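## Task

Unload and reload both thermal cyclers, in this order: take plate M60 out of TC1's block and set it in tray place P6; put plate M06 from tray place P8 into TC1's block; take plate W06 out of TC2's block and set it in tray place P5; put plate M09 from tray place P2 into TC2's block. Every plate has to rest level within the locators of its destination, with its well A1 at the corner marked A1. The loose tray and both cyclers must finish where they began and in the same orientation, and each cycler lid must be left as found. A plate that stays put only because the robot holds it does not count. Release everything and move the grippers away at the end.

## Robot and tools

Robot: two arms, left_arm (on the +y side) and right_arm, each with a parallel gripper and a wrist fisheye camera (cam_left_wrist, cam_right_wrist, 616x616). Scene frame: origin on the table top midway between the arms, +z up, +x pointing out over the table. Arm bases: left_arm at (+0.027, +0.275, +0.215) m, right_arm at (-0.024, -0.267, +0.215) m, both tilted. A gripper's fingers extend along its own +z and close along its own y. The reported end_effector_position sits between the finger pads, roughly 1 cm short of the tips. The unused arm may be parked out of the way.

Layout hints: TC1 is the left cycler as seen from the tray; both lids start open. On a labelled plate or block, A1 lies at the labelled short end, in the corner opposite the labelled long side. On a tray place, the A1 mark is at the end far from the bench edge and the place name is at the near end. Places come in rows of three parallel to the tray's bench edge, row one nearest that edge, and within a row numbers increase from right to left when viewed from that edge. A plate sitting in a block may be stuck and need working loose.

execute_actions(actions, pictures): actions is a list holding at most one entry. An empty list just reports the current state. An action entry is {"rows": [...], "steps": n}: up to 15 rows, n from 1 to 15 (default 15), each step 1/30 s; each row drives one step and the final row repeats if rows run out. A wait entry is {"steps": n} with n up to 300, counted from the previous result, so your reply time uses some of it. pictures (true/false) chooses whether images come back; by default they do.

Row format (used by rows and by move's target): one flat list of 14 numbers, each in [-1, 1], always both arms: left dx, dy, dz, rx, ry, rz, opening, then right dx, dy, dz, rx, ry, rz, opening. dx to rz are offsets, not poses, expressed in that gripper's own axes and measured from the gripper pose printed in the last result that showed it (before any such result, or for later calls inside one reply, from wherever the robot is when the call begins). Every row is measured from that same reference, not from the preceding row. Scale: 1.0 equals 0.6 m of translation or 180 degrees of rotation; rx, ry, rz form a single rotation vector. Sending all zeros is not a pause: it pulls the arm back to the reference pose. opening is absolute, not an offset: +1 fully open (0.094 m), -1 closed.

move(target, speed): target is one 14-number row as above. Each gripper travels a straight line to its target; both finish together, taking 0.5 to 10 s (cut off at 10 s). speed is the path's top speed in m/s, 0.002 to 0.5, default 0.25; rotation is capped at twice that value in rad/s. Openings are sent at the start. Paths ignore obstacles and the other arm, and grippers can lag, drift or overshoot speed, notably near full arm extension. Faster contact hits harder; aiming further past a contact presses harder. The result adds a move: line with the ending (done, off_target, moving, held, fault; if only one arm is named the other finished fine) and limits (paced = sent pose was clipped; held = a check blocked some steps, after which the arm may spurt), plus each gripper's distance from its target.

wait(seconds): 0 to 10 s, sends nothing new. zoom_image(camera, region): enlarges region [x0, y0, x1, y1] in pixels (top-left origin, at most 504x504) of that camera's latest image. read_manual(section): only "licences"; no motion. finished_scene(scene): closes the current scene by its number, irreversibly, and reports success.

Results: a state line gives each gripper's position (m) and quat_wxyz in the scene frame; printed positions can be off, more at long reach. grip_measured is the finger opening on the command scale (each sensor off by up to ~1 mm). HELD marks steps whose command was partly withheld; "pose unreachable" names an arm whose command the clearance check changed; "too close" concerns the mounts and frame; Hand target shows where the controller now steers each gripper; FAULT and MOTOR HOT lines report stops and heating. Joint positions and torques are also listed; torques are noisy and biased.

Control behaviour: each step's commanded pose is clipped to 70 mm and 16 degrees from the measured pose; after an action the arm continues only to its last clipped pose, so check the result and send the remainder. Arms usually settle a centimetre or more off, mostly low, and can sag further under repeated zeros; to hold an arm, send the offset back to its desired pose in the first call of a reply and zeros afterwards, raising the aim if it still droops. Tiny commands of a few mm may not move it. Pushing against something rigid does not deepen with repeated offsets, but against something yielding it does.

Gripping: command an opening below grip_measured to hold; about 0.03 below is firm, less is gentler. Pads push roughly 50 to 62 N each, less on parts thinner than about 2 mm, with a brief spike on first contact. Occasional tugs may act on a held part.

Avoid: dropping, slamming or knocking anything, above all off the table; shifting or rotating the tray or cyclers; disturbing lids; arms hitting or pressing each other; very hard pushes; holding loads long enough to overheat (warning at 85 °C, the arm drops at 100 °C). Joint ranges (rad): waist ±2.880, shoulder 0 to 3.142, elbow 0 to 3.019, wrist pitch -1.693 to 1.571, wrist yaw ±1.571, wrist roll ±2.094.

Each tool is called after "Request:" as name(argument=value, ...), one argument or row to a line, values as JSON.

## Session

Request:
execute_actions(
  actions=[],
)

Scene clock: 0.00 s of 15600.00 s.
left_arm: end_effector_position=(+0.2121, +0.0914, +0.2254) grip_measured=+1.000 end_effector_quat_wxyz=(+0.332, +0.832, +0.410, +0.169) | right_arm: end_effector_position=(+0.3661, -0.1812, +0.1867) grip_measured=+1.000 end_effector_quat_wxyz=(+0.045, -0.212, +0.975, -0.042)
Joint positions: left_arm=[-1.29   1.648  0.212  0.131 -1.004  1.395  0.094] | right_arm=[ 0.515  1.418  0.794 -0.872  0.968  0.211  0.094]
Joint velocities: left_arm=[-0.015 -0.005 -0.007 -0.002 -0.037  0.022  0.   ] | right_arm=[-0.015 -0.005 -0.007  0.007  0.022 -0.095  0.   ]
Joint torques (N m, as the arm reports them, + toward a larger angle): no reading
Hand target (left_arm): +0.216, +0.085, +0.232; +0.339, +0.827, +0.416, +0.167
Hand target (right_arm): +0.372, -0.180, +0.189; +0.048, -0.206, +0.977, -0.040
camera_calibration (this result's frames):
cam_left_wrist: T_world_to_cam=[[-0.570815, 0.436341, -0.69554, 0.240308], [0.170396, 0.891616, 0.419507, -0.211873], [0.803203, 0.120944, -0.583299, 0.0766657], [0, 0, 0, 1]] pos_world=[0.111696, 0.0747808, 0.300745]
cam_right_wrist: T_world_to_cam=[[0.397443, -0.912112, 0.100455, -0.332803], [-0.803263, -0.292893, 0.518634, 0.148373], [-0.44363, -0.28682, -0.849074, 0.393849], [0, 0, 0, 1]] pos_world=[0.426176, -0.147133, 0.290887]

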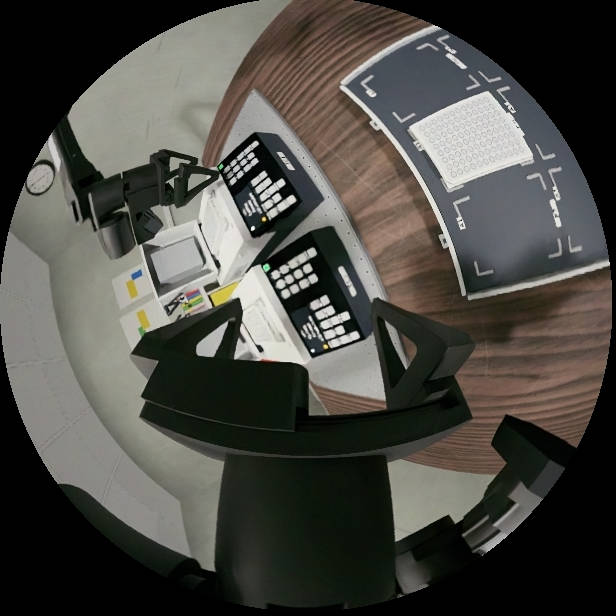

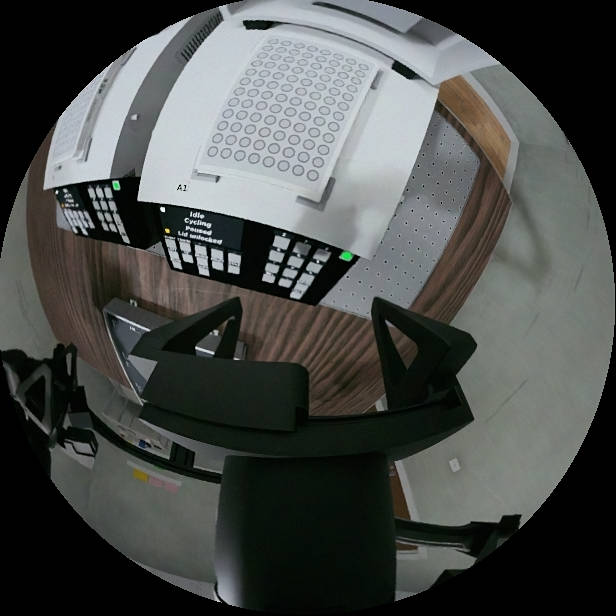

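Request:
move(
  target=[0.245,0.185,0.111,0.135,0.266,-0.667,1, -0.123,0.054,-0.075,-0.027,0.029,0.137,1],
)

Scene clock: 7.63 s of 15600.00 s.
left_arm: end_effector_position=(+0.3880, +0.1322, +0.2554) grip_measured=+1.000 end_effector_quat_wxyz=(+0.005, +0.016, +1.000, +0.004) | right_arm: end_effector_position=(+0.4032, -0.1293, +0.2217) grip_measured=+1.000 end_effector_quat_wxyz=(-0.008, -0.004, +1.000, -0.009)
Joint positions: left_arm=[-0.81   1.661  0.982 -1.211 -0.818 -0.957  0.094] | right_arm=[ 0.575  1.588  1.068 -1.153  0.852  0.805  0.094]
Joint velocities: left_arm=[-0.005  0.005 -0.017 -0.017  0.037  0.007  0.   ] | right_arm=[-0.005  0.005 -0.012 -0.002  0.022 -0.081  0.   ]
Joint torques (N m, as the arm reports them, + toward a larger angle): left_arm=[-7.89 -6.53  8.2  -0.43  0.11 -0.09] | right_arm=[10.51 -7.83  8.77 -0.34  0.02 -0.04]
Hand target (left_arm): +0.401, +0.132, +0.257; +0.001, -0.002, +1.000, +0.002
Hand target (right_arm): +0.415, -0.119, +0.233; +0.000, +0.002, +1.000, +0.001
Off the commanded pose (left_arm): 0.013 m, 2 deg.
Off the commanded pose (right_arm): 0.020 m, 2 deg.
move: off_target (left_arm, right_arm)
camera_calibration (this result's frames):
cam_left_wrist: T_world_to_cam=[[-0.0267693, -0.999561, -0.012673, 0.148165], [-0.821324, 0.0147656, 0.570272, 0.171419], [-0.569834, 0.0256744, -0.821358, 0.55416], [0, 0, 0, 1]] pos_world=[0.460536, 0.131341, 0.359287]
cam_right_wrist: T_world_to_cam=[[-0.00419693, -0.999828, 0.0180854, -0.134851], [-0.804172, 0.0141244, 0.594229, 0.1985], [-0.594382, -0.0120499, -0.804093, 0.5412], [0, 0, 0, 1]] pos_world=[0.480741, -0.13111, 0.31966]

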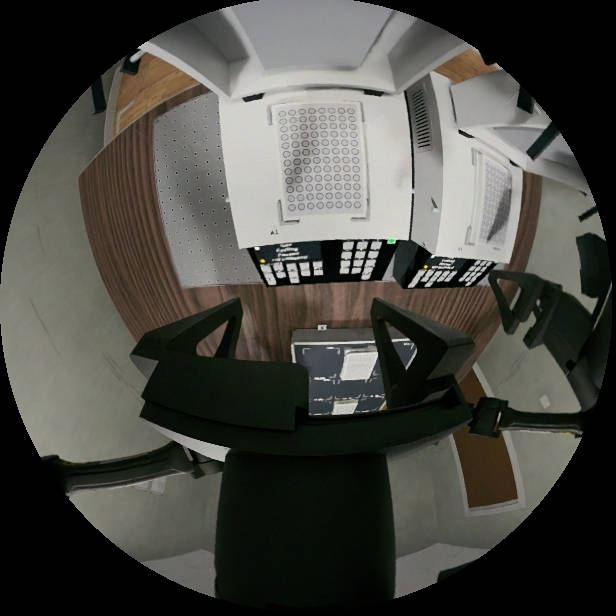

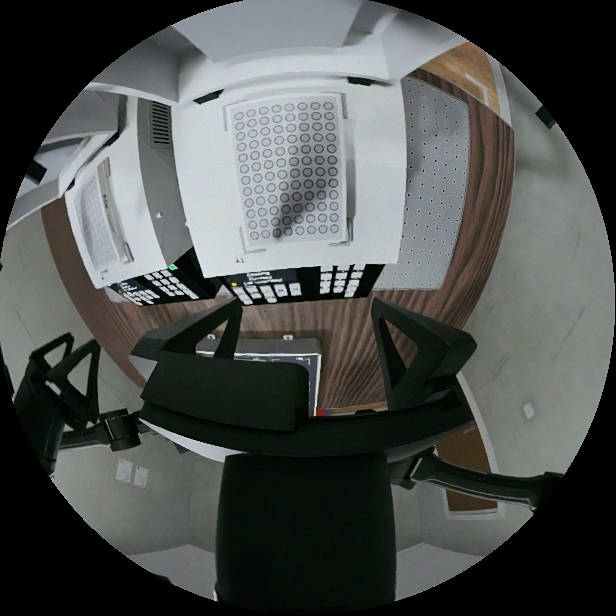

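Request:
move(
  target=[-0.14,-0.02,0.1,0.003,0.003,-0.01,1, -0.11,0.018,0.05,-0.006,-0.005,-0.018,1],
  speed=0.15,
)

Scene clock: 10.03 s of 15600.00 s.
left_arm: end_effector_position=(+0.4578, +0.1188, +0.1977) grip_measured=+1.000 end_effector_quat_wxyz=(-0.004, +0.010, +1.000, +0.002) | right_arm: end_effector_position=(+0.4525, -0.1201, +0.1931) grip_measured=+1.000 end_effector_quat_wxyz=(-0.002, -0.045, +0.999, -0.002)
Joint positions: left_arm=[-0.635  1.776  1.098 -1.037 -0.844 -0.725  0.094] | right_arm=[ 0.488  1.66   1.161 -1.046  0.853  0.57   0.094]
Joint velocities: left_arm=[-0.005 -0.015  0.002  0.002 -0.022  0.037  0.   ] | right_arm=[ 0.005 -0.005 -0.007  0.007 -0.037 -0.007  0.   ]
Joint torques (N m, as the arm reports them, + toward a larger angle): left_arm=[-9.69 -8.15  6.94  0.54 -0.07  0.1 ] | right_arm=[ 9.29 -9.27  8.07  0.67  0.02 -0.23]
Hand target (left_arm): +0.472, +0.117, +0.197; +0.000, +0.000, +1.000, -0.002
Hand target (right_arm): +0.468, -0.120, +0.190; -0.000, -0.032, +0.999, +0.001
Off the commanded pose (left_arm): 0.015 m, 1 deg.
Off the commanded pose (right_arm): 0.016 m, 1 deg.
move: off_target (left_arm, right_arm)
camera_calibration (this result's frames):
cam_left_wrist: T_world_to_cam=[[-0.015255, -0.99984, -0.00936687, 0.129978], [-0.811419, 0.00690507, 0.584424, 0.255433], [-0.584265, 0.0165158, -0.811395, 0.552565], [0, 0, 0, 1]] pos_world=[0.532091, 0.119067, 0.300285]
cam_right_wrist: T_world_to_cam=[[0.076282, -0.99708, 0.00364524, -0.158202], [-0.808691, -0.0597298, 0.585193, 0.24994], [-0.583266, -0.0475876, -0.810886, 0.539723], [0, 0, 0, 1]] pos_world=[0.528995, -0.117127, 0.291967]

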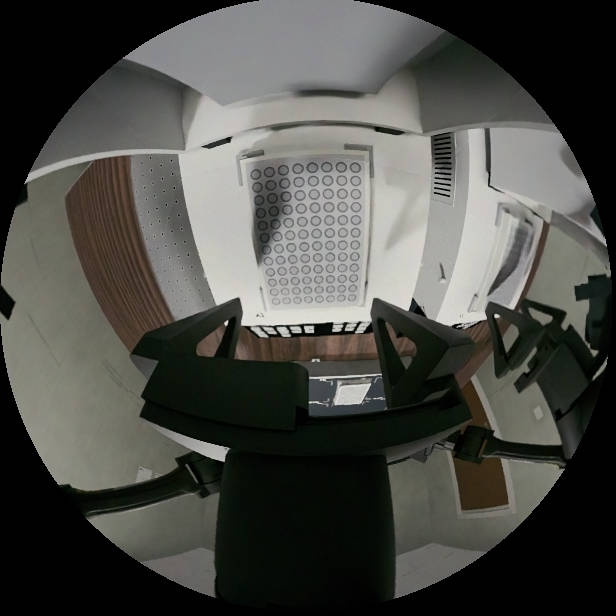

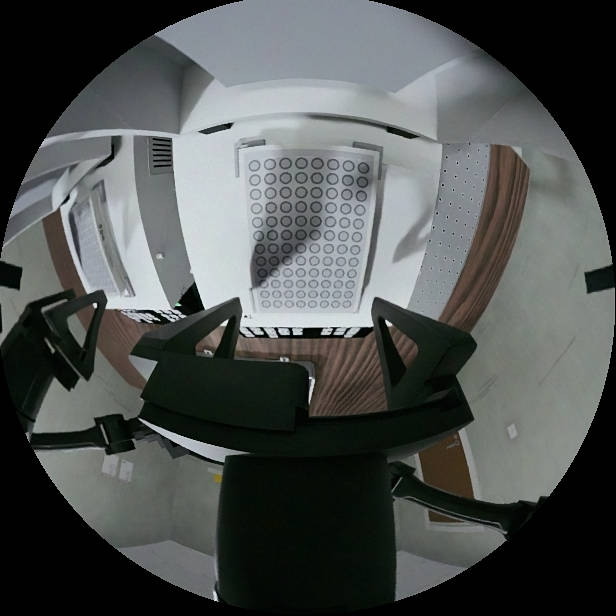

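Request:
move(
  target=[-0.045,-0.008,0.05,0,0,-0.03,1, -0.05,0.0,0.045,0,0,0.012,1],
  speed=0.08,
)

Scene clock: 11.73 s of 15600.00 s.
left_arm: end_effector_position=(+0.4685, +0.1134, +0.1702) grip_measured=+1.000 end_effector_quat_wxyz=(-0.008, -0.020, +1.000, +0.004) | right_arm: end_effector_position=(+0.4639, -0.1171, +0.1681) grip_measured=+1.000 end_effector_quat_wxyz=(-0.007, -0.041, +0.999, -0.005)
Joint positions: left_arm=[-0.585  1.823  1.112 -0.963 -0.847 -0.722  0.094] | right_arm=[ 0.442  1.702  1.178 -0.985  0.852  0.519  0.094]
Joint velocities: left_arm=[-0.005  0.005 -0.017 -0.012  0.022 -0.022  0.   ] | right_arm=[-0.005 -0.005 -0.022 -0.017  0.007  0.007  0.   ]
Joint torques (N m, as the arm reports them, + toward a larger angle): left_arm=[-10.27  -9.1    6.9    0.49  -0.15   0.04] | right_arm=[  8.9  -10.15   8.05   0.63   0.    -0.25]
Hand target (left_arm): +0.484, +0.114, +0.168; -0.003, -0.037, +0.999, +0.002
Hand target (right_arm): +0.482, -0.119, +0.166; -0.002, -0.026, +1.000, -0.002
Off the commanded pose (left_arm): 0.016 m, 2 deg.
Off the commanded pose (right_arm): 0.019 m, 2 deg.
move: off_target (left_arm, right_arm)
camera_calibration (this result's frames):
cam_left_wrist: T_world_to_cam=[[0.0456181, -0.998856, -0.0143317, 0.0967028], [-0.805581, -0.0452674, 0.590754, 0.282342], [-0.590727, -0.0154037, -0.806725, 0.542498], [0, 0, 0, 1]] pos_world=[0.543506, 0.11773, 0.272238]
cam_right_wrist: T_world_to_cam=[[0.0700966, -0.997486, 0.0103648, -0.154254], [-0.804473, -0.0503831, 0.591848, 0.271968], [-0.589838, -0.0498247, -0.805983, 0.528176], [0, 0, 0, 1]] pos_world=[0.541141, -0.113847, 0.266336]

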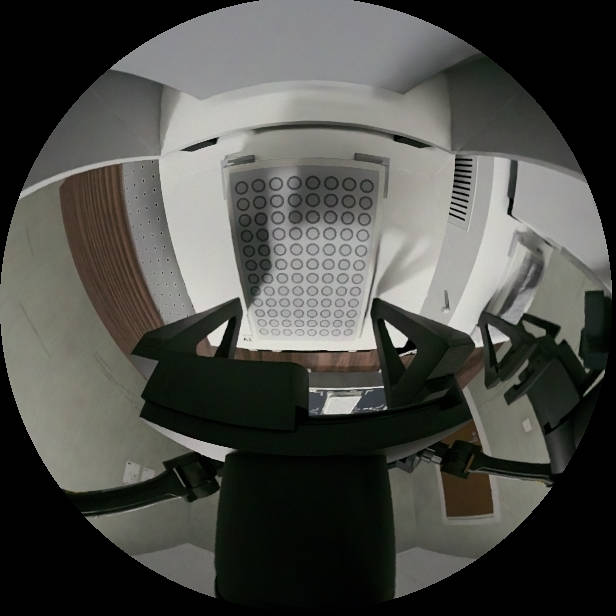

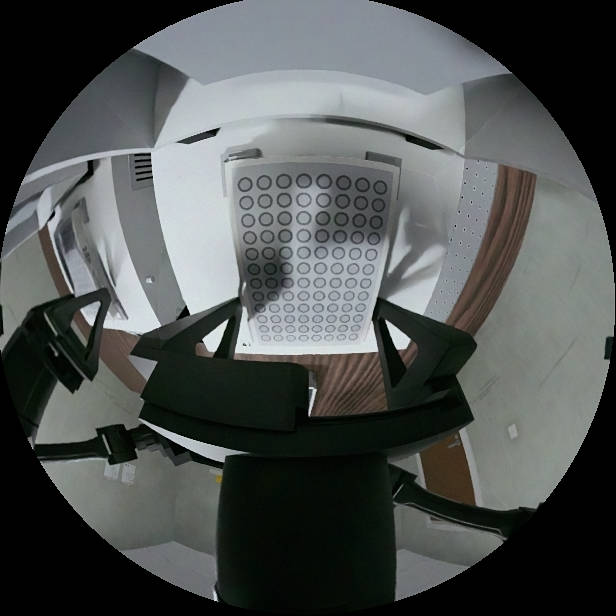

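Grip both and lift gently.

Request:
move(
  target=[0,0,0,0,0,0,0.62, 0,-0.006,0,0,0,0,0.62],
)

Request:
move(
  target=[0,0,-0.05,0,0,0,0.62, 0,0,-0.05,0,0,0,0.62],
  speed=0.05,
)

Scene clock: 13.10 s of 15600.00 s.
left_arm: end_effector_position=(+0.4685, +0.1137, +0.1702) grip_measured=+0.700 end_effector_quat_wxyz=(-0.007, -0.020, +1.000, +0.005) | right_arm: end_effector_position=(+0.4642, -0.1187, +0.1682) grip_measured=+0.764 end_effector_quat_wxyz=(-0.005, -0.042, +0.999, -0.008)
Joint positions: left_arm=[-0.585  1.823  1.111 -0.963 -0.849 -0.722  0.08 ] | right_arm=[ 0.441  1.701  1.177 -0.987  0.859  0.519  0.083]
Joint velocities: left_arm=[-0.005 -0.015 -0.002 -0.022 -0.037 -0.007 -0.001] | right_arm=[-0.005 -0.005 -0.002 -0.007  0.037  0.007 -0.001]
Joint torques (N m, as the arm reports them, + toward a larger angle): left_arm=[-11.31  -9.57   4.27  -0.02   0.01  -0.01] | right_arm=[ 10.23 -11.33   4.89   0.32  -0.13  -0.2 ]
Hand target (left_arm): +0.469, +0.113, +0.170; -0.008, -0.020, +1.000, +0.004
Hand target (right_arm): +0.464, -0.121, +0.168; -0.006, -0.041, +0.999, -0.005
Off the commanded pose (left_arm): 0.000 m, 0 deg.
Off the commanded pose (right_arm): 0.002 m, 0 deg.
move: done
camera_calibration (this result's frames):
cam_left_wrist: T_world_to_cam=[[0.0450238, -0.998856, -0.016083, 0.0976074], [-0.806084, -0.0458347, 0.590024, 0.282804], [-0.590086, -0.0136008, -0.807226, 0.542006], [0, 0, 0, 1]] pos_world=[0.543399, 0.11783, 0.27223]
cam_right_wrist: T_world_to_cam=[[0.0717379, -0.997278, 0.0170628, -0.157796], [-0.805937, -0.0478785, 0.590062, 0.273324], [-0.587639, -0.0560814, -0.807177, 0.526734], [0, 0, 0, 1]] pos_world=[0.541131, -0.11474, 0.266582]

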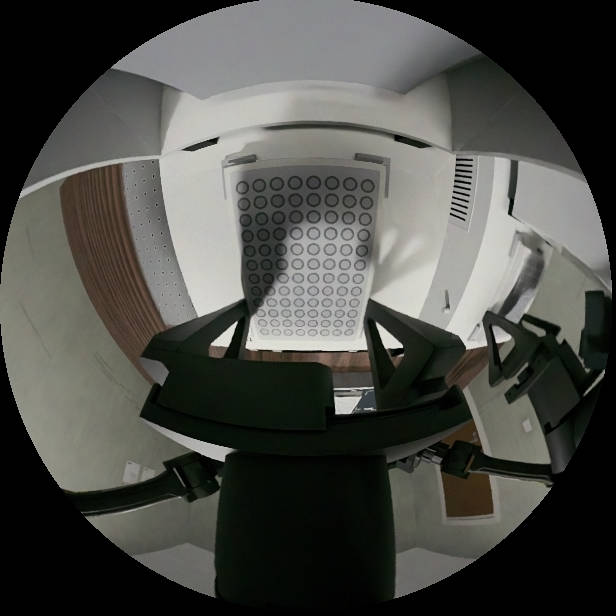

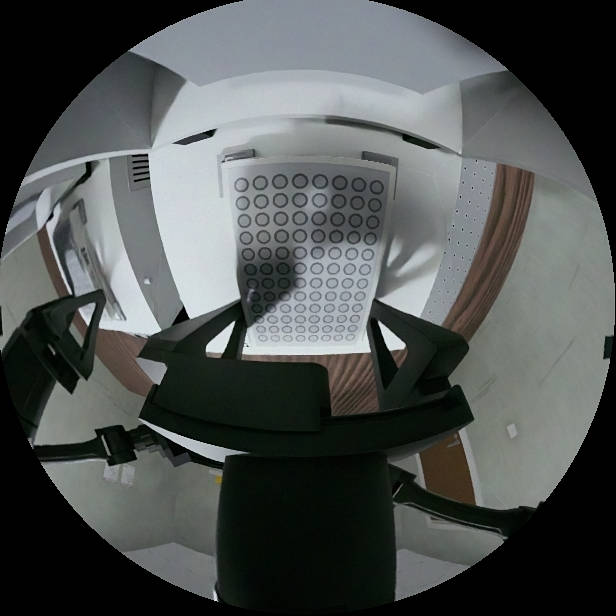

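Scene clock: 13.93 s of 15600.00 s.
left_arm: end_effector_position=(+0.4680, +0.1142, +0.1716) grip_measured=+0.700 end_effector_quat_wxyz=(-0.018, -0.021, +1.000, +0.008) | right_arm: end_effector_position=(+0.4633, -0.1196, +0.1692) grip_measured=+0.764 end_effector_quat_wxyz=(-0.012, -0.040, +0.999, -0.011)
Joint positions: left_arm=[-0.585  1.83   1.128 -1.002 -0.841 -0.746  0.08 ] | right_arm=[ 0.442  1.705  1.187 -1.014  0.857  0.54   0.083]
Joint velocities: left_arm=[-0.015 -0.005  0.002 -0.007 -0.037 -0.022  0.   ] | right_arm=[-0.005 -0.015 -0.017  0.002 -0.007 -0.022 -0.001]
Joint torques (N m, as the arm reports them, + toward a larger angle): left_arm=[-15.31 -12.12   5.45  -2.73  -0.13  -0.37] | right_arm=[ 14.   -12.53   6.83  -3.52   0.24   0.32]
Hand target (left_arm): +0.469, +0.114, +0.199; -0.007, -0.020, +1.000, +0.004
Hand target (right_arm): +0.464, -0.119, +0.197; -0.004, -0.042, +0.999, -0.008
Off the commanded pose (left_arm): 0.029 m, 1 deg.
Off the commanded pose (right_arm): 0.029 m, 1 deg.
move: off_target (left_arm, right_arm)
camera_calibration (this result's frames):
cam_left_wrist: T_world_to_cam=[[0.0468032, -0.998644, -0.0227815, 0.098443], [-0.793671, -0.0510258, 0.606203, 0.27362], [-0.606544, -0.0102912, -0.794983, 0.548121], [0, 0, 0, 1]] pos_world=[0.545016, 0.117912, 0.27212]
cam_right_wrist: T_world_to_cam=[[0.0674267, -0.99747, 0.0225166, -0.157587], [-0.79888, -0.0404553, 0.600128, 0.267931], [-0.597699, -0.0584527, -0.799587, 0.530125], [0, 0, 0, 1]] pos_world=[0.541526, -0.115362, 0.266636]

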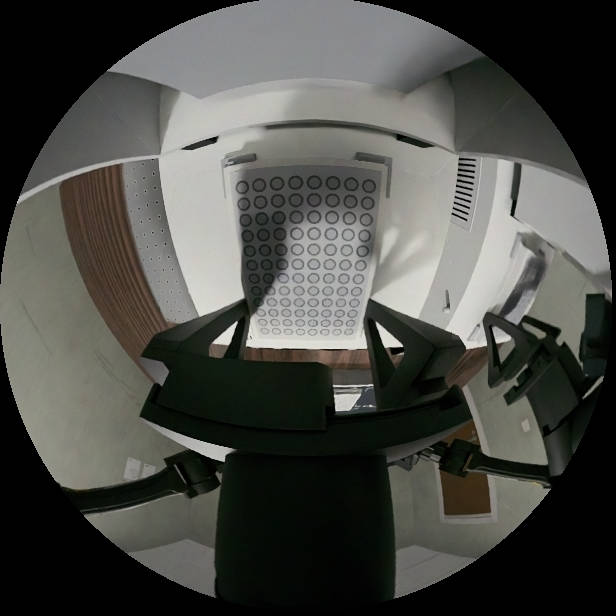

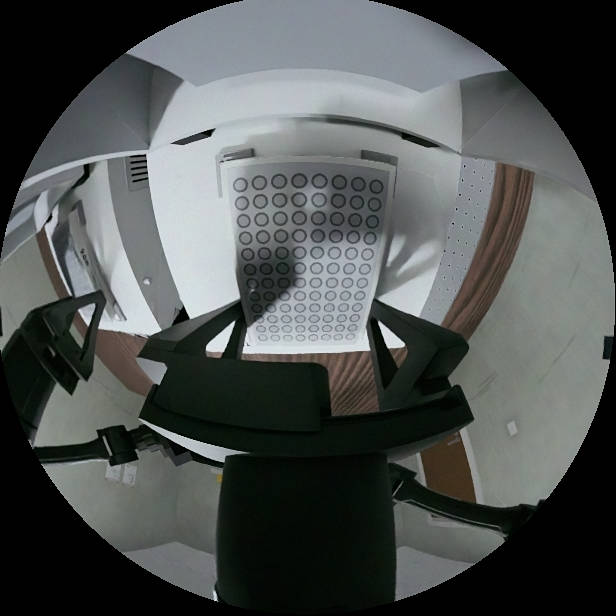

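Both stuck. Try a stronger pull with pitch.

Request:
move(
  target=[0,0,-0.09,0,-0.04,0,0.62, 0,0,-0.09,0,-0.04,0,0.62],
  speed=0.05,
)

Scene clock: 16.13 s of 15600.00 s.
left_arm: end_effector_position=(+0.4731, +0.1146, +0.2152) grip_measured=+0.700 end_effector_quat_wxyz=(+0.038, -0.023, +0.999, +0.012) | right_arm: end_effector_position=(+0.4637, -0.1190, +0.1702) grip_measured=+0.764 end_effector_quat_wxyz=(+0.008, -0.039, +0.999, -0.022)
Joint positions: left_arm=[-0.67   1.776  1.12  -1.03  -0.911 -0.791  0.08 ] | right_arm=[ 0.453  1.701  1.167 -0.976  0.896  0.533  0.083]
Joint velocities: left_arm=[-0.015 -0.005  0.002  0.012 -0.007 -0.022 -0.   ] | right_arm=[-0.015 -0.005 -0.002 -0.007 -0.007  0.007 -0.001]
Joint torques (N m, as the arm reports them, + toward a larger angle): left_arm=[-12.91  -9.99   4.36  -0.35  -0.22  -0.11] | right_arm=[ 16.93 -15.78   4.06  -1.28   1.2    0.15]
Hand target (left_arm): +0.470, +0.113, +0.225; +0.045, -0.020, +0.999, +0.009
Hand target (right_arm): +0.465, -0.118, +0.219; +0.051, -0.040, +0.998, -0.008
Off the commanded pose (left_arm): 0.011 m, 1 deg.
Off the commanded pose (right_arm): 0.053 m, 5 deg.
move: off_target (left_arm, right_arm)
camera_calibration (this result's frames):
cam_left_wrist: T_world_to_cam=[[0.0526851, -0.998239, -0.0272637, 0.0976632], [-0.855678, -0.0592023, 0.514112, 0.301292], [-0.51482, -0.00375709, -0.85729, 0.555134], [0, 0, 0, 1]] pos_world=[0.538458, 0.117414, 0.323676]
cam_right_wrist: T_world_to_cam=[[0.0654283, -0.996879, 0.0441831, -0.159683], [-0.822804, -0.0288468, 0.567592, 0.28571], [-0.564546, -0.0734906, -0.822124, 0.517846], [0, 0, 0, 1]] pos_world=[0.537879, -0.112886, 0.270623]

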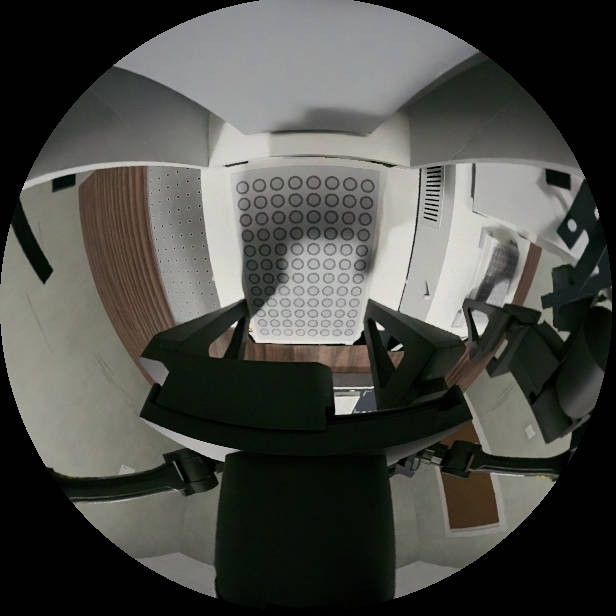

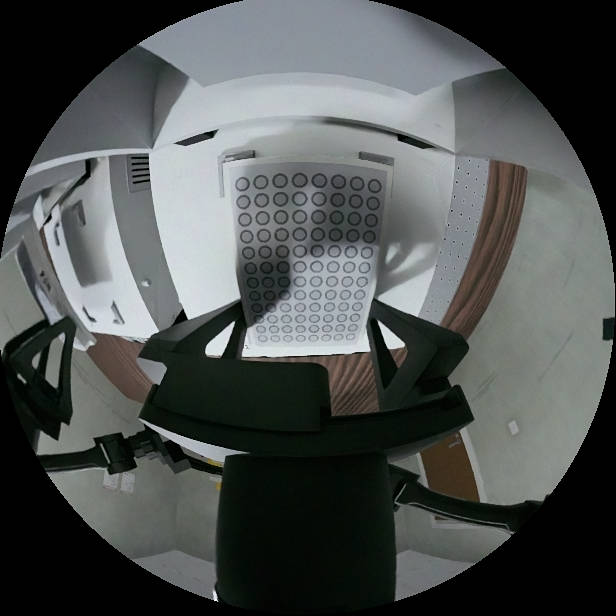

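Left free. Back it off; right tries harder.

Request:
move(
  target=[0.15,0,-0.02,0.008,0.024,0,0.62, 0,0,-0.115,0,-0.05,0,0.62],
  speed=0.07,
)

Scene clock: 18.70 s of 15600.00 s.
left_arm: end_effector_position=(+0.3851, +0.1120, +0.2106) grip_measured=+0.700 end_effector_quat_wxyz=(-0.005, -0.024, +1.000, +0.005) | right_arm: end_effector_position=(+0.4628, -0.1152, +0.2452) grip_measured=+0.764 end_effector_quat_wxyz=(+0.093, -0.043, +0.995, -0.014)
Joint positions: left_arm=[-0.748  1.745  0.954 -1.056 -0.82  -0.965  0.08 ] | right_arm=[ 0.599  1.597  1.13  -0.99   0.991  0.571  0.083]
Joint velocities: left_arm=[-0.015  0.005 -0.002 -0.012 -0.007  0.037 -0.001] | right_arm=[-0.005  0.005 -0.002 -0.012 -0.066  0.007  0.   ]
Joint torques (N m, as the arm reports them, + toward a larger angle): left_arm=[-11.07  -9.28   4.37  -0.55   0.05  -0.06] | right_arm=[ 9.94 -8.33  6.32 -0.02  0.26 -0.04]
Hand target (left_arm): +0.382, +0.111, +0.220; +0.000, -0.023, +1.000, -0.000
Hand target (right_arm): +0.462, -0.116, +0.240; +0.087, -0.041, +0.995, -0.020
Off the commanded pose (left_arm): 0.010 m, 1 deg.
Off the commanded pose (right_arm): 0.006 m, 1 deg.
move: done
camera_calibration (this result's frames):
cam_left_wrist: T_world_to_cam=[[0.0533056, -0.998468, -0.0148252, 0.0967363], [-0.807949, -0.0518495, 0.586966, 0.193622], [-0.586836, -0.0193106, -0.809476, 0.525275], [0, 0, 0, 1]] pos_world=[0.459531, 0.116771, 0.312982]
cam_right_wrist: T_world_to_cam=[[0.0696793, -0.996997, 0.033802, -0.15861], [-0.905769, -0.0490325, 0.420926, 0.314536], [-0.418004, -0.0599467, -0.906465, 0.533687], [0, 0, 0, 1]] pos_world=[0.519032, -0.110718, 0.356734]

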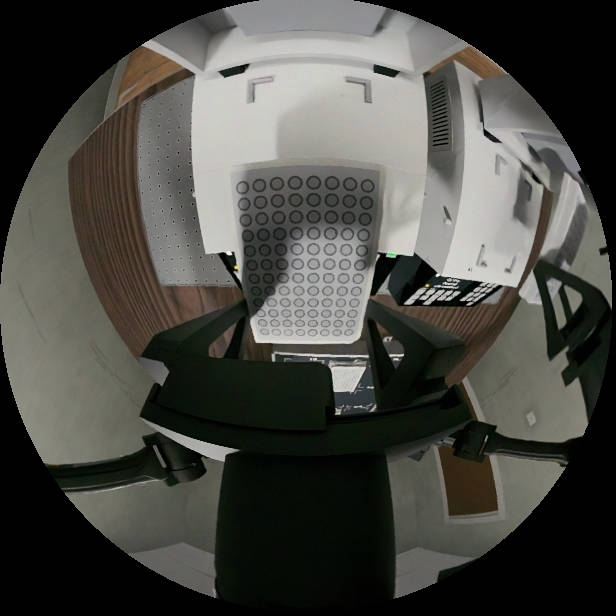

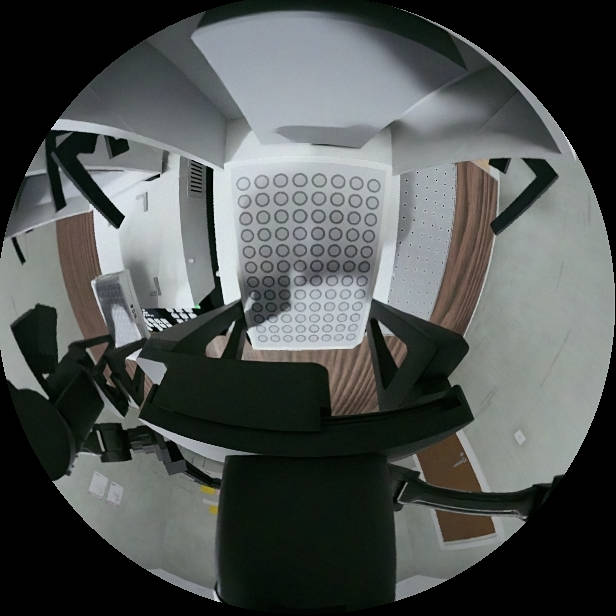

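Request:
move(
  target=[0.675,-0.163,0.15,0,0,0.995,0.62, 0.17,-0.12,0.0,-0.009,0.059,0,0.62],
)

Scene clock: 29.37 s of 15600.00 s.
left_arm: end_effector_position=(-0.0100, +0.0181, +0.1173) grip_measured=+0.700 end_effector_quat_wxyz=(-0.026, +0.999, +0.038, -0.002) | right_arm: end_effector_position=(+0.3718, -0.1866, +0.2346) grip_measured=+0.764 end_effector_quat_wxyz=(+0.009, -0.049, +0.999, +0.003)
Joint positions: left_arm=[-1.616  2.542  0.775 -0.651 -0.333  1.242  0.08 ] | right_arm=[ 0.571  1.369  0.906 -1.141  0.859  0.661  0.083]
Joint velocities: left_arm=[-0.015 -0.024  0.002  0.007  0.081 -0.066  0.001] | right_arm=[ 0.005  0.005  0.002  0.002 -0.037 -0.037 -0.   ]
Joint torques (N m, as the arm reports them, + toward a larger angle): left_arm=[ -4.77 -10.44   7.01   0.49   0.26   0.07] | right_arm=[ 5.52 -7.55  5.06 -0.22  0.02 -0.05]
Hand target (left_arm): -0.015, -0.000, +0.122; -0.008, +0.999, +0.033, -0.004
Hand target (right_arm): +0.368, -0.195, +0.229; -0.000, -0.043, +0.999, -0.002
Off the commanded pose (left_arm): 0.024 m, 3 deg.
Off the commanded pose (right_arm): 0.011 m, 2 deg.
After step 90, 0.90 s passed at rest.
move: off_target (left_arm, right_arm)
camera_calibration (this result's frames):
cam_left_wrist: T_world_to_cam=[[-0.0810054, 0.995655, 0.0459159, -0.0219136], [0.815745, 0.0397571, 0.577043, -0.0598806], [0.572711, 0.0841993, -0.815422, 0.22649], [0, 0, 0, 1]] pos_world=[-0.0826411, 0.00512878, 0.220245]
cam_right_wrist: T_world_to_cam=[[0.0851969, -0.996352, -0.00497358, -0.219699], [-0.821176, -0.0730432, 0.56598, 0.163025], [-0.564279, -0.0441356, -0.824404, 0.519869], [0, 0, 0, 1]] pos_world=[0.445941, -0.184045, 0.33522]

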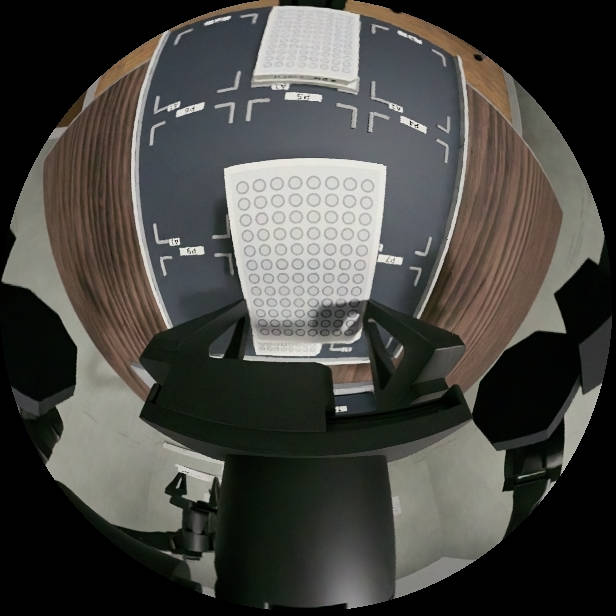

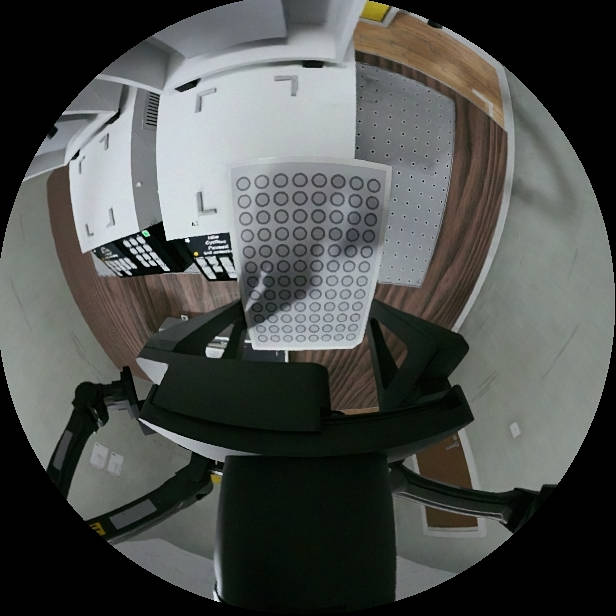

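Request:
move(
  target=[-0.1,0.02,0.035,-0.017,0.001,0.024,0.62, 0,0,0,0,0,0,0.62],
  speed=0.12,
)

Scene clock: 31.07 s of 15600.00 s.
left_arm: end_effector_position=(-0.0615, +0.0202, +0.0927) grip_measured=+0.700 end_effector_quat_wxyz=(-0.016, +1.000, -0.007, +0.005) | right_arm: end_effector_position=(+0.3718, -0.1866, +0.2346) grip_measured=+0.764 end_effector_quat_wxyz=(+0.009, -0.049, +0.999, +0.003)
Joint positions: left_arm=[-1.807  2.665  0.8   -0.573 -0.209  1.206  0.08 ] | right_arm=[ 0.571  1.369  0.906 -1.141  0.859  0.661  0.083]
Joint velocities: left_arm=[-0.024 -0.005  0.012  0.007  0.007  0.022  0.   ] | right_arm=[-0.005 -0.015  0.002 -0.017  0.095 -0.051 -0.   ]
Joint torques (N m, as the arm reports them, + toward a larger angle): left_arm=[ -2.86 -11.96   6.52   0.65   0.22  -0.1 ] | right_arm=[ 6.92 -6.91  5.86  0.22  0.12 -0.13]
Hand target (left_arm): -0.069, +0.004, +0.096; +0.001, +1.000, +0.000, -0.000
Hand target (right_arm): +0.372, -0.187, +0.235; +0.009, -0.049, +0.999, +0.003
Off the commanded pose (left_arm): 0.019 m, 2 deg.
Off the commanded pose (right_arm): 0.000 m, 0 deg.
move: off_target (left_arm)
camera_calibration (this result's frames):
cam_left_wrist: T_world_to_cam=[[0.00834637, 0.999633, 0.0257804, -0.0197622], [0.810065, -0.0218747, 0.585932, -0.00370892], [0.586281, 0.0159934, -0.80995, 0.237454], [0, 0, 0, 1]] pos_world=[-0.136045, 0.0158761, 0.195009]
cam_right_wrist: T_world_to_cam=[[0.0851969, -0.996352, -0.00497358, -0.219699], [-0.821176, -0.0730432, 0.56598, 0.163025], [-0.564279, -0.0441356, -0.824404, 0.519869], [0, 0, 0, 1]] pos_world=[0.445941, -0.184045, 0.33522]

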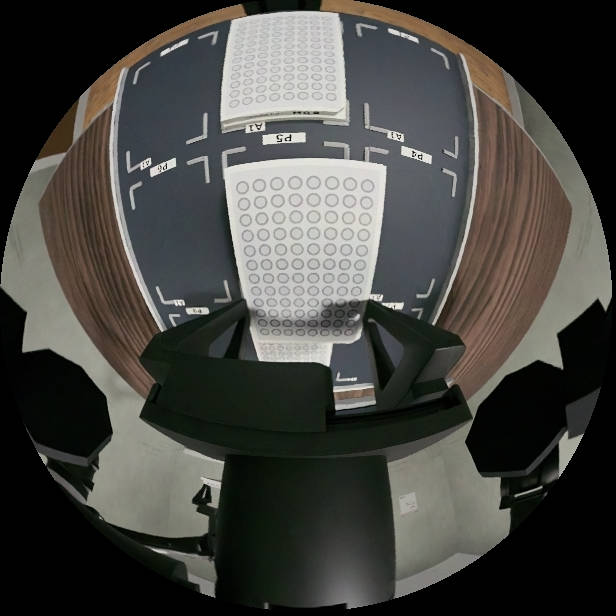

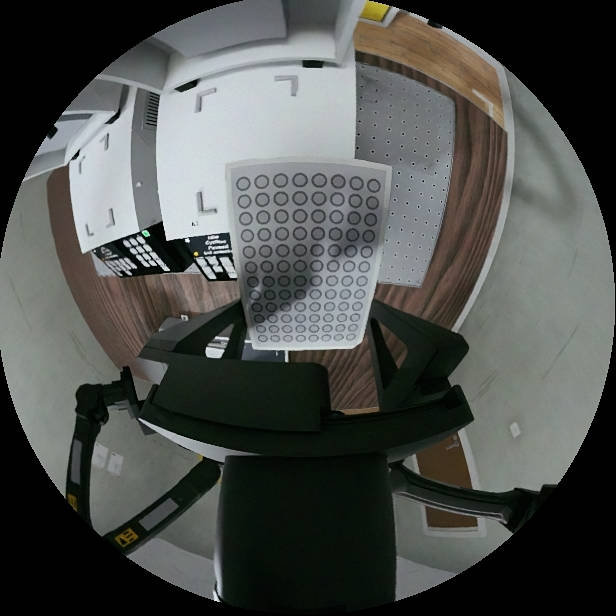

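Needs -y ~1.4 cm, -x ~1.5 cm, lower a bit.

Request:
move(
  target=[-0.035,0.05,0.025,-0.01,-0.003,0.005,0.62, 0,0,0,0,0,0,0.62],
  speed=0.08,
)

Request:
zoom_image(
  camera="cam_left_wrist",
  region=[180,120,440,380],
)

Scene clock: 32.67 s of 15600.00 s.
left_arm: end_effector_position=(-0.0752, +0.0055, +0.0752) grip_measured=+0.700 end_effector_quat_wxyz=(-0.015, +1.000, -0.009, +0.002) | right_arm: end_effector_position=(+0.3718, -0.1866, +0.2346) grip_measured=+0.764 end_effector_quat_wxyz=(+0.009, -0.049, +0.999, +0.003)
Joint positions: left_arm=[-1.818  2.742  0.852 -0.546 -0.195  1.204  0.08 ] | right_arm=[ 0.571  1.369  0.906 -1.141  0.859  0.661  0.083]
Joint velocities: left_arm=[ 0.015 -0.005 -0.012 -0.007 -0.066  0.007 -0.001] | right_arm=[ 0.005 -0.005 -0.012 -0.007 -0.007  0.007 -0.002]
Joint torques (N m, as the arm reports them, + toward a larger angle): left_arm=[ -3.17 -12.81   6.3    0.61   0.28   0.08] | right_arm=[ 6.89 -6.87  5.87  0.22  0.12 -0.13]
Hand target (left_arm): -0.083, -0.009, +0.077; -0.000, +1.000, -0.015, -0.000
Hand target (right_arm): +0.372, -0.187, +0.235; +0.009, -0.049, +0.999, +0.003
Off the commanded pose (left_arm): 0.016 m, 2 deg.
Off the commanded pose (right_arm): 0.000 m, 0 deg.
move: off_target (left_arm)
camera_calibration (this result's frames):
cam_left_wrist: T_world_to_cam=[[0.0135381, 0.999605, 0.0246299, -0.00396323], [0.81375, -0.0253283, 0.580663, 0.0180047], [0.581057, 0.0121815, -0.813771, 0.231433], [0, 0, 0, 1]] pos_world=[-0.149074, 0.00159848, 0.177977]
cam_right_wrist: T_world_to_cam=[[0.0851969, -0.996352, -0.00497358, -0.219699], [-0.821176, -0.0730432, 0.56598, 0.163025], [-0.564279, -0.0441356, -0.824404, 0.519869], [0, 0, 0, 1]] pos_world=[0.445941, -0.184045, 0.33522]

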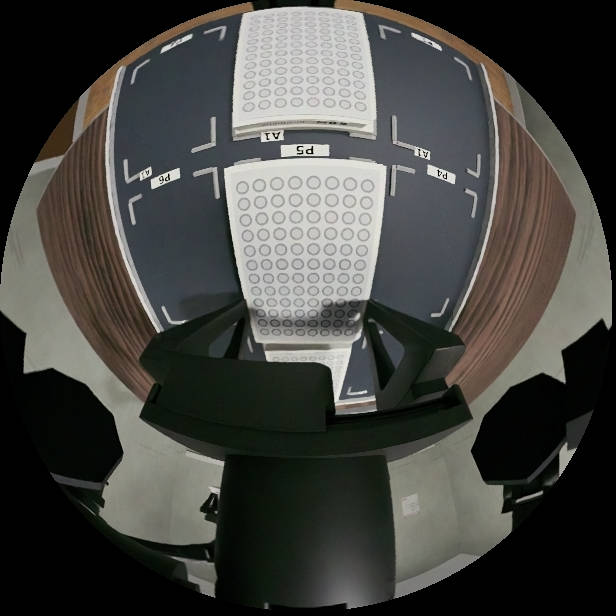

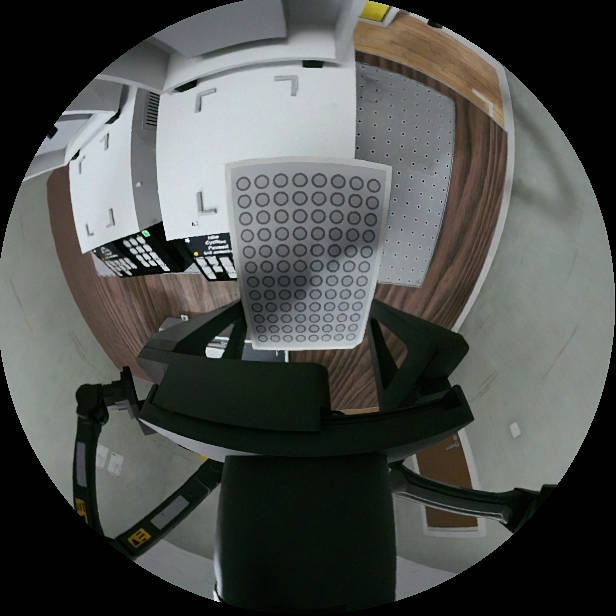

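Region (180, 120, 440, 380) of cam_left_wrist's 616x616 image, scaled by 1.938, with more detail than that image has.

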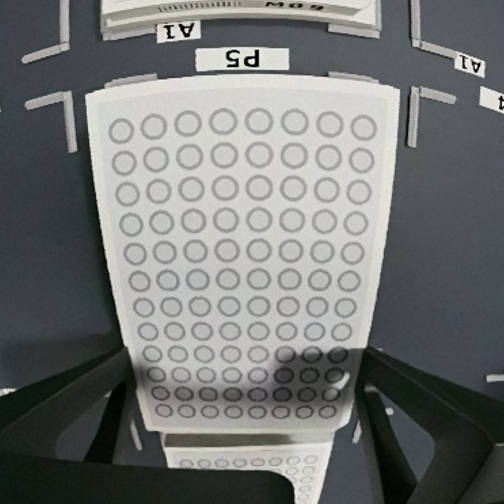

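Request:
move(
  target=[0,0.008,0.025,-0.008,0,0,0.62, 0,0,0,0,0,0,0.62],
  speed=0.05,
)

Request:
zoom_image(
  camera="cam_left_wrist",
  region=[180,120,440,380],
)

Scene clock: 34.30 s of 15600.00 s.
left_arm: end_effector_position=(-0.0770, -0.0009, +0.0651) grip_measured=+0.700 end_effector_quat_wxyz=(+0.000, +1.000, -0.008, +0.004) | right_arm: end_effector_position=(+0.3718, -0.1866, +0.2346) grip_measured=+0.764 end_effector_quat_wxyz=(+0.009, -0.049, +0.999, +0.003)
Joint positions: left_arm=[-1.818  2.769  0.852 -0.491 -0.211  1.207  0.08 ] | right_arm=[ 0.571  1.369  0.906 -1.141  0.859  0.661  0.083]
Joint velocities: left_arm=[-0.015 -0.024 -0.002  0.002 -0.007 -0.007 -0.   ] | right_arm=[-0.015  0.005 -0.002 -0.002 -0.022  0.007 -0.001]
Joint torques (N m, as the arm reports them, + toward a larger angle): left_arm=[ -0.85 -12.15   3.33   0.7   -0.01   0.09] | right_arm=[ 6.9  -6.9   5.88  0.22  0.12 -0.13]
Hand target (left_arm): -0.075, +0.001, +0.060; -0.003, +1.000, -0.009, +0.001
Hand target (right_arm): +0.372, -0.187, +0.235; +0.009, -0.049, +0.999, +0.003
Off the commanded pose (left_arm): 0.006 m, 0 deg.
Off the commanded pose (right_arm): 0.000 m, 0 deg.
move: done
camera_calibration (this result's frames):
cam_left_wrist: T_world_to_cam=[[0.0116464, 0.999913, -0.006257, 0.00455226], [0.810959, -0.00578444, 0.585074, 0.0247227], [0.584987, -0.0118882, -0.810955, 0.224427], [0, 0, 0, 1]] pos_world=[-0.151389, -0.00174083, 0.167564]
cam_right_wrist: T_world_to_cam=[[0.0851969, -0.996352, -0.00497358, -0.219699], [-0.821176, -0.0730432, 0.56598, 0.163025], [-0.564279, -0.0441356, -0.824404, 0.519869], [0, 0, 0, 1]] pos_world=[0.445941, -0.184045, 0.33522]

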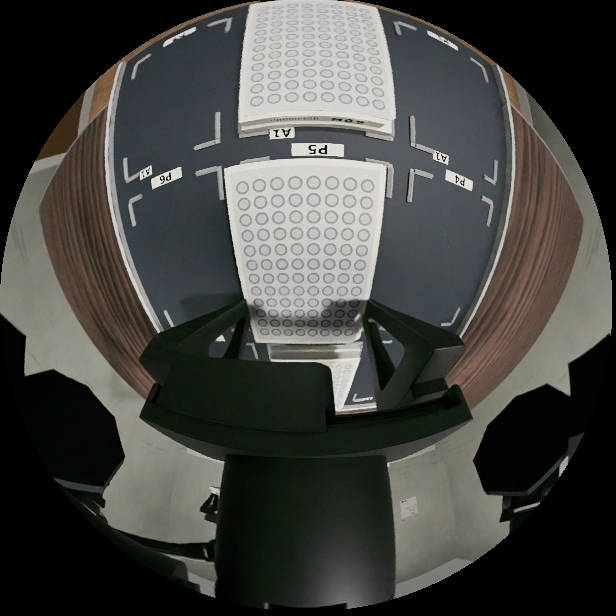

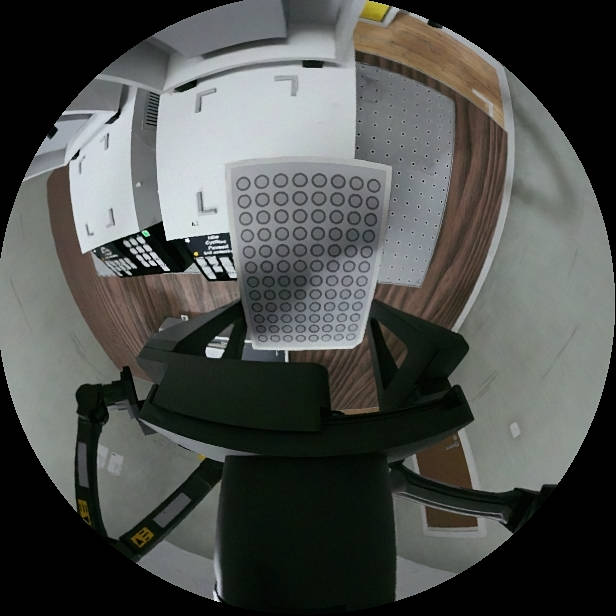

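Region (180, 120, 440, 380) of cam_left_wrist's 616x616 image, scaled by 1.938, with more detail than that image has.

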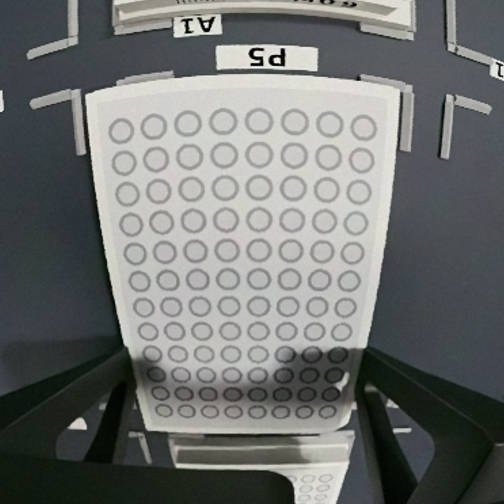

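Need +y 6.5 mm, +x 2 mm.

Request:
move(
  target=[0.006,-0.016,0.004,0,0,0,0.62, 0,0,0,0,0,0,0.62],
  speed=0.05,
)

Request:
zoom_image(
  camera="cam_left_wrist",
  region=[180,120,440,380],
)

Scene clock: 35.77 s of 15600.00 s.
left_arm: end_effector_position=(-0.0756, +0.0032, +0.0629) grip_measured=+0.700 end_effector_quat_wxyz=(+0.003, +1.000, -0.008, +0.004) | right_arm: end_effector_position=(+0.3718, -0.1866, +0.2346) grip_measured=+0.764 end_effector_quat_wxyz=(+0.009, -0.049, +0.999, +0.003)
Joint positions: left_arm=[-1.818  2.768  0.837 -0.473 -0.212  1.208  0.08 ] | right_arm=[ 0.571  1.369  0.906 -1.141  0.859  0.661  0.083]
Joint velocities: left_arm=[-0.015 -0.015 -0.007  0.007 -0.051  0.051 -0.001] | right_arm=[-0.005  0.005 -0.017 -0.012 -0.066  0.007 -0.001]
Joint torques (N m, as the arm reports them, + toward a larger angle): left_arm=[ -1.94 -13.72   2.49   0.24   0.11   0.03] | right_arm=[ 6.92 -6.92  5.86  0.22  0.12 -0.14]
Hand target (left_arm): -0.073, +0.008, +0.063; +0.001, +1.000, -0.008, +0.004
Hand target (right_arm): +0.372, -0.187, +0.235; +0.009, -0.049, +0.999, +0.003
Off the commanded pose (left_arm): 0.006 m, 0 deg.
Off the commanded pose (right_arm): 0.000 m, 0 deg.
move: done
camera_calibration (this result's frames):
cam_left_wrist: T_world_to_cam=[[0.0111792, 0.999882, -0.0105004, 0.000702386], [0.81123, -0.00292938, 0.58472, 0.024941], [0.584621, -0.0150549, -0.811167, 0.221935], [0, 0, 0, 1]] pos_world=[-0.149989, 0.00271198, 0.165451]
cam_right_wrist: T_world_to_cam=[[0.0851969, -0.996352, -0.00497358, -0.219699], [-0.821176, -0.0730432, 0.56598, 0.163025], [-0.564279, -0.0441356, -0.824404, 0.519869], [0, 0, 0, 1]] pos_world=[0.445941, -0.184045, 0.33522]

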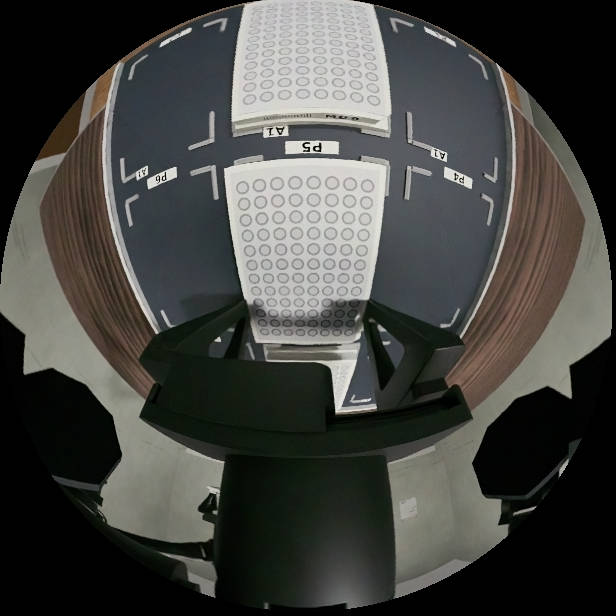

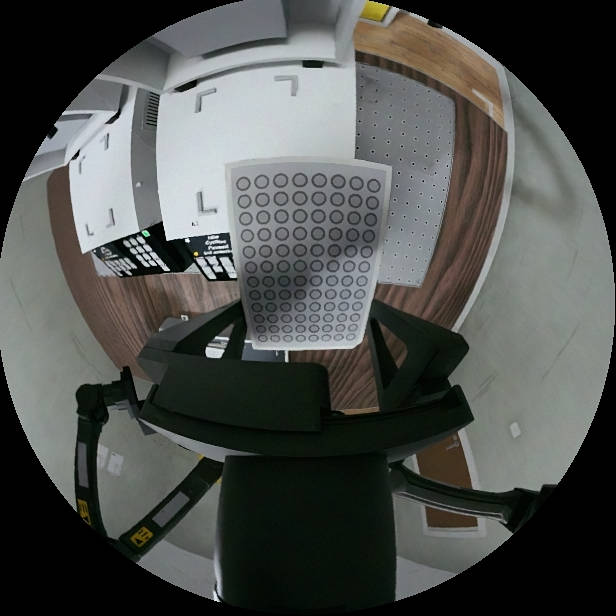

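Region (180, 120, 440, 380) of cam_left_wrist's 616x616 image, scaled by 1.938, with more detail than that image has.

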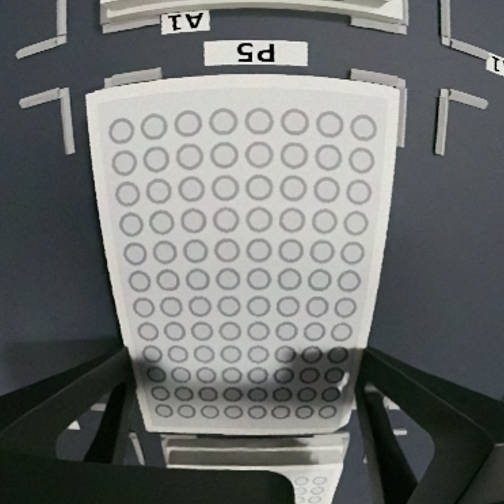

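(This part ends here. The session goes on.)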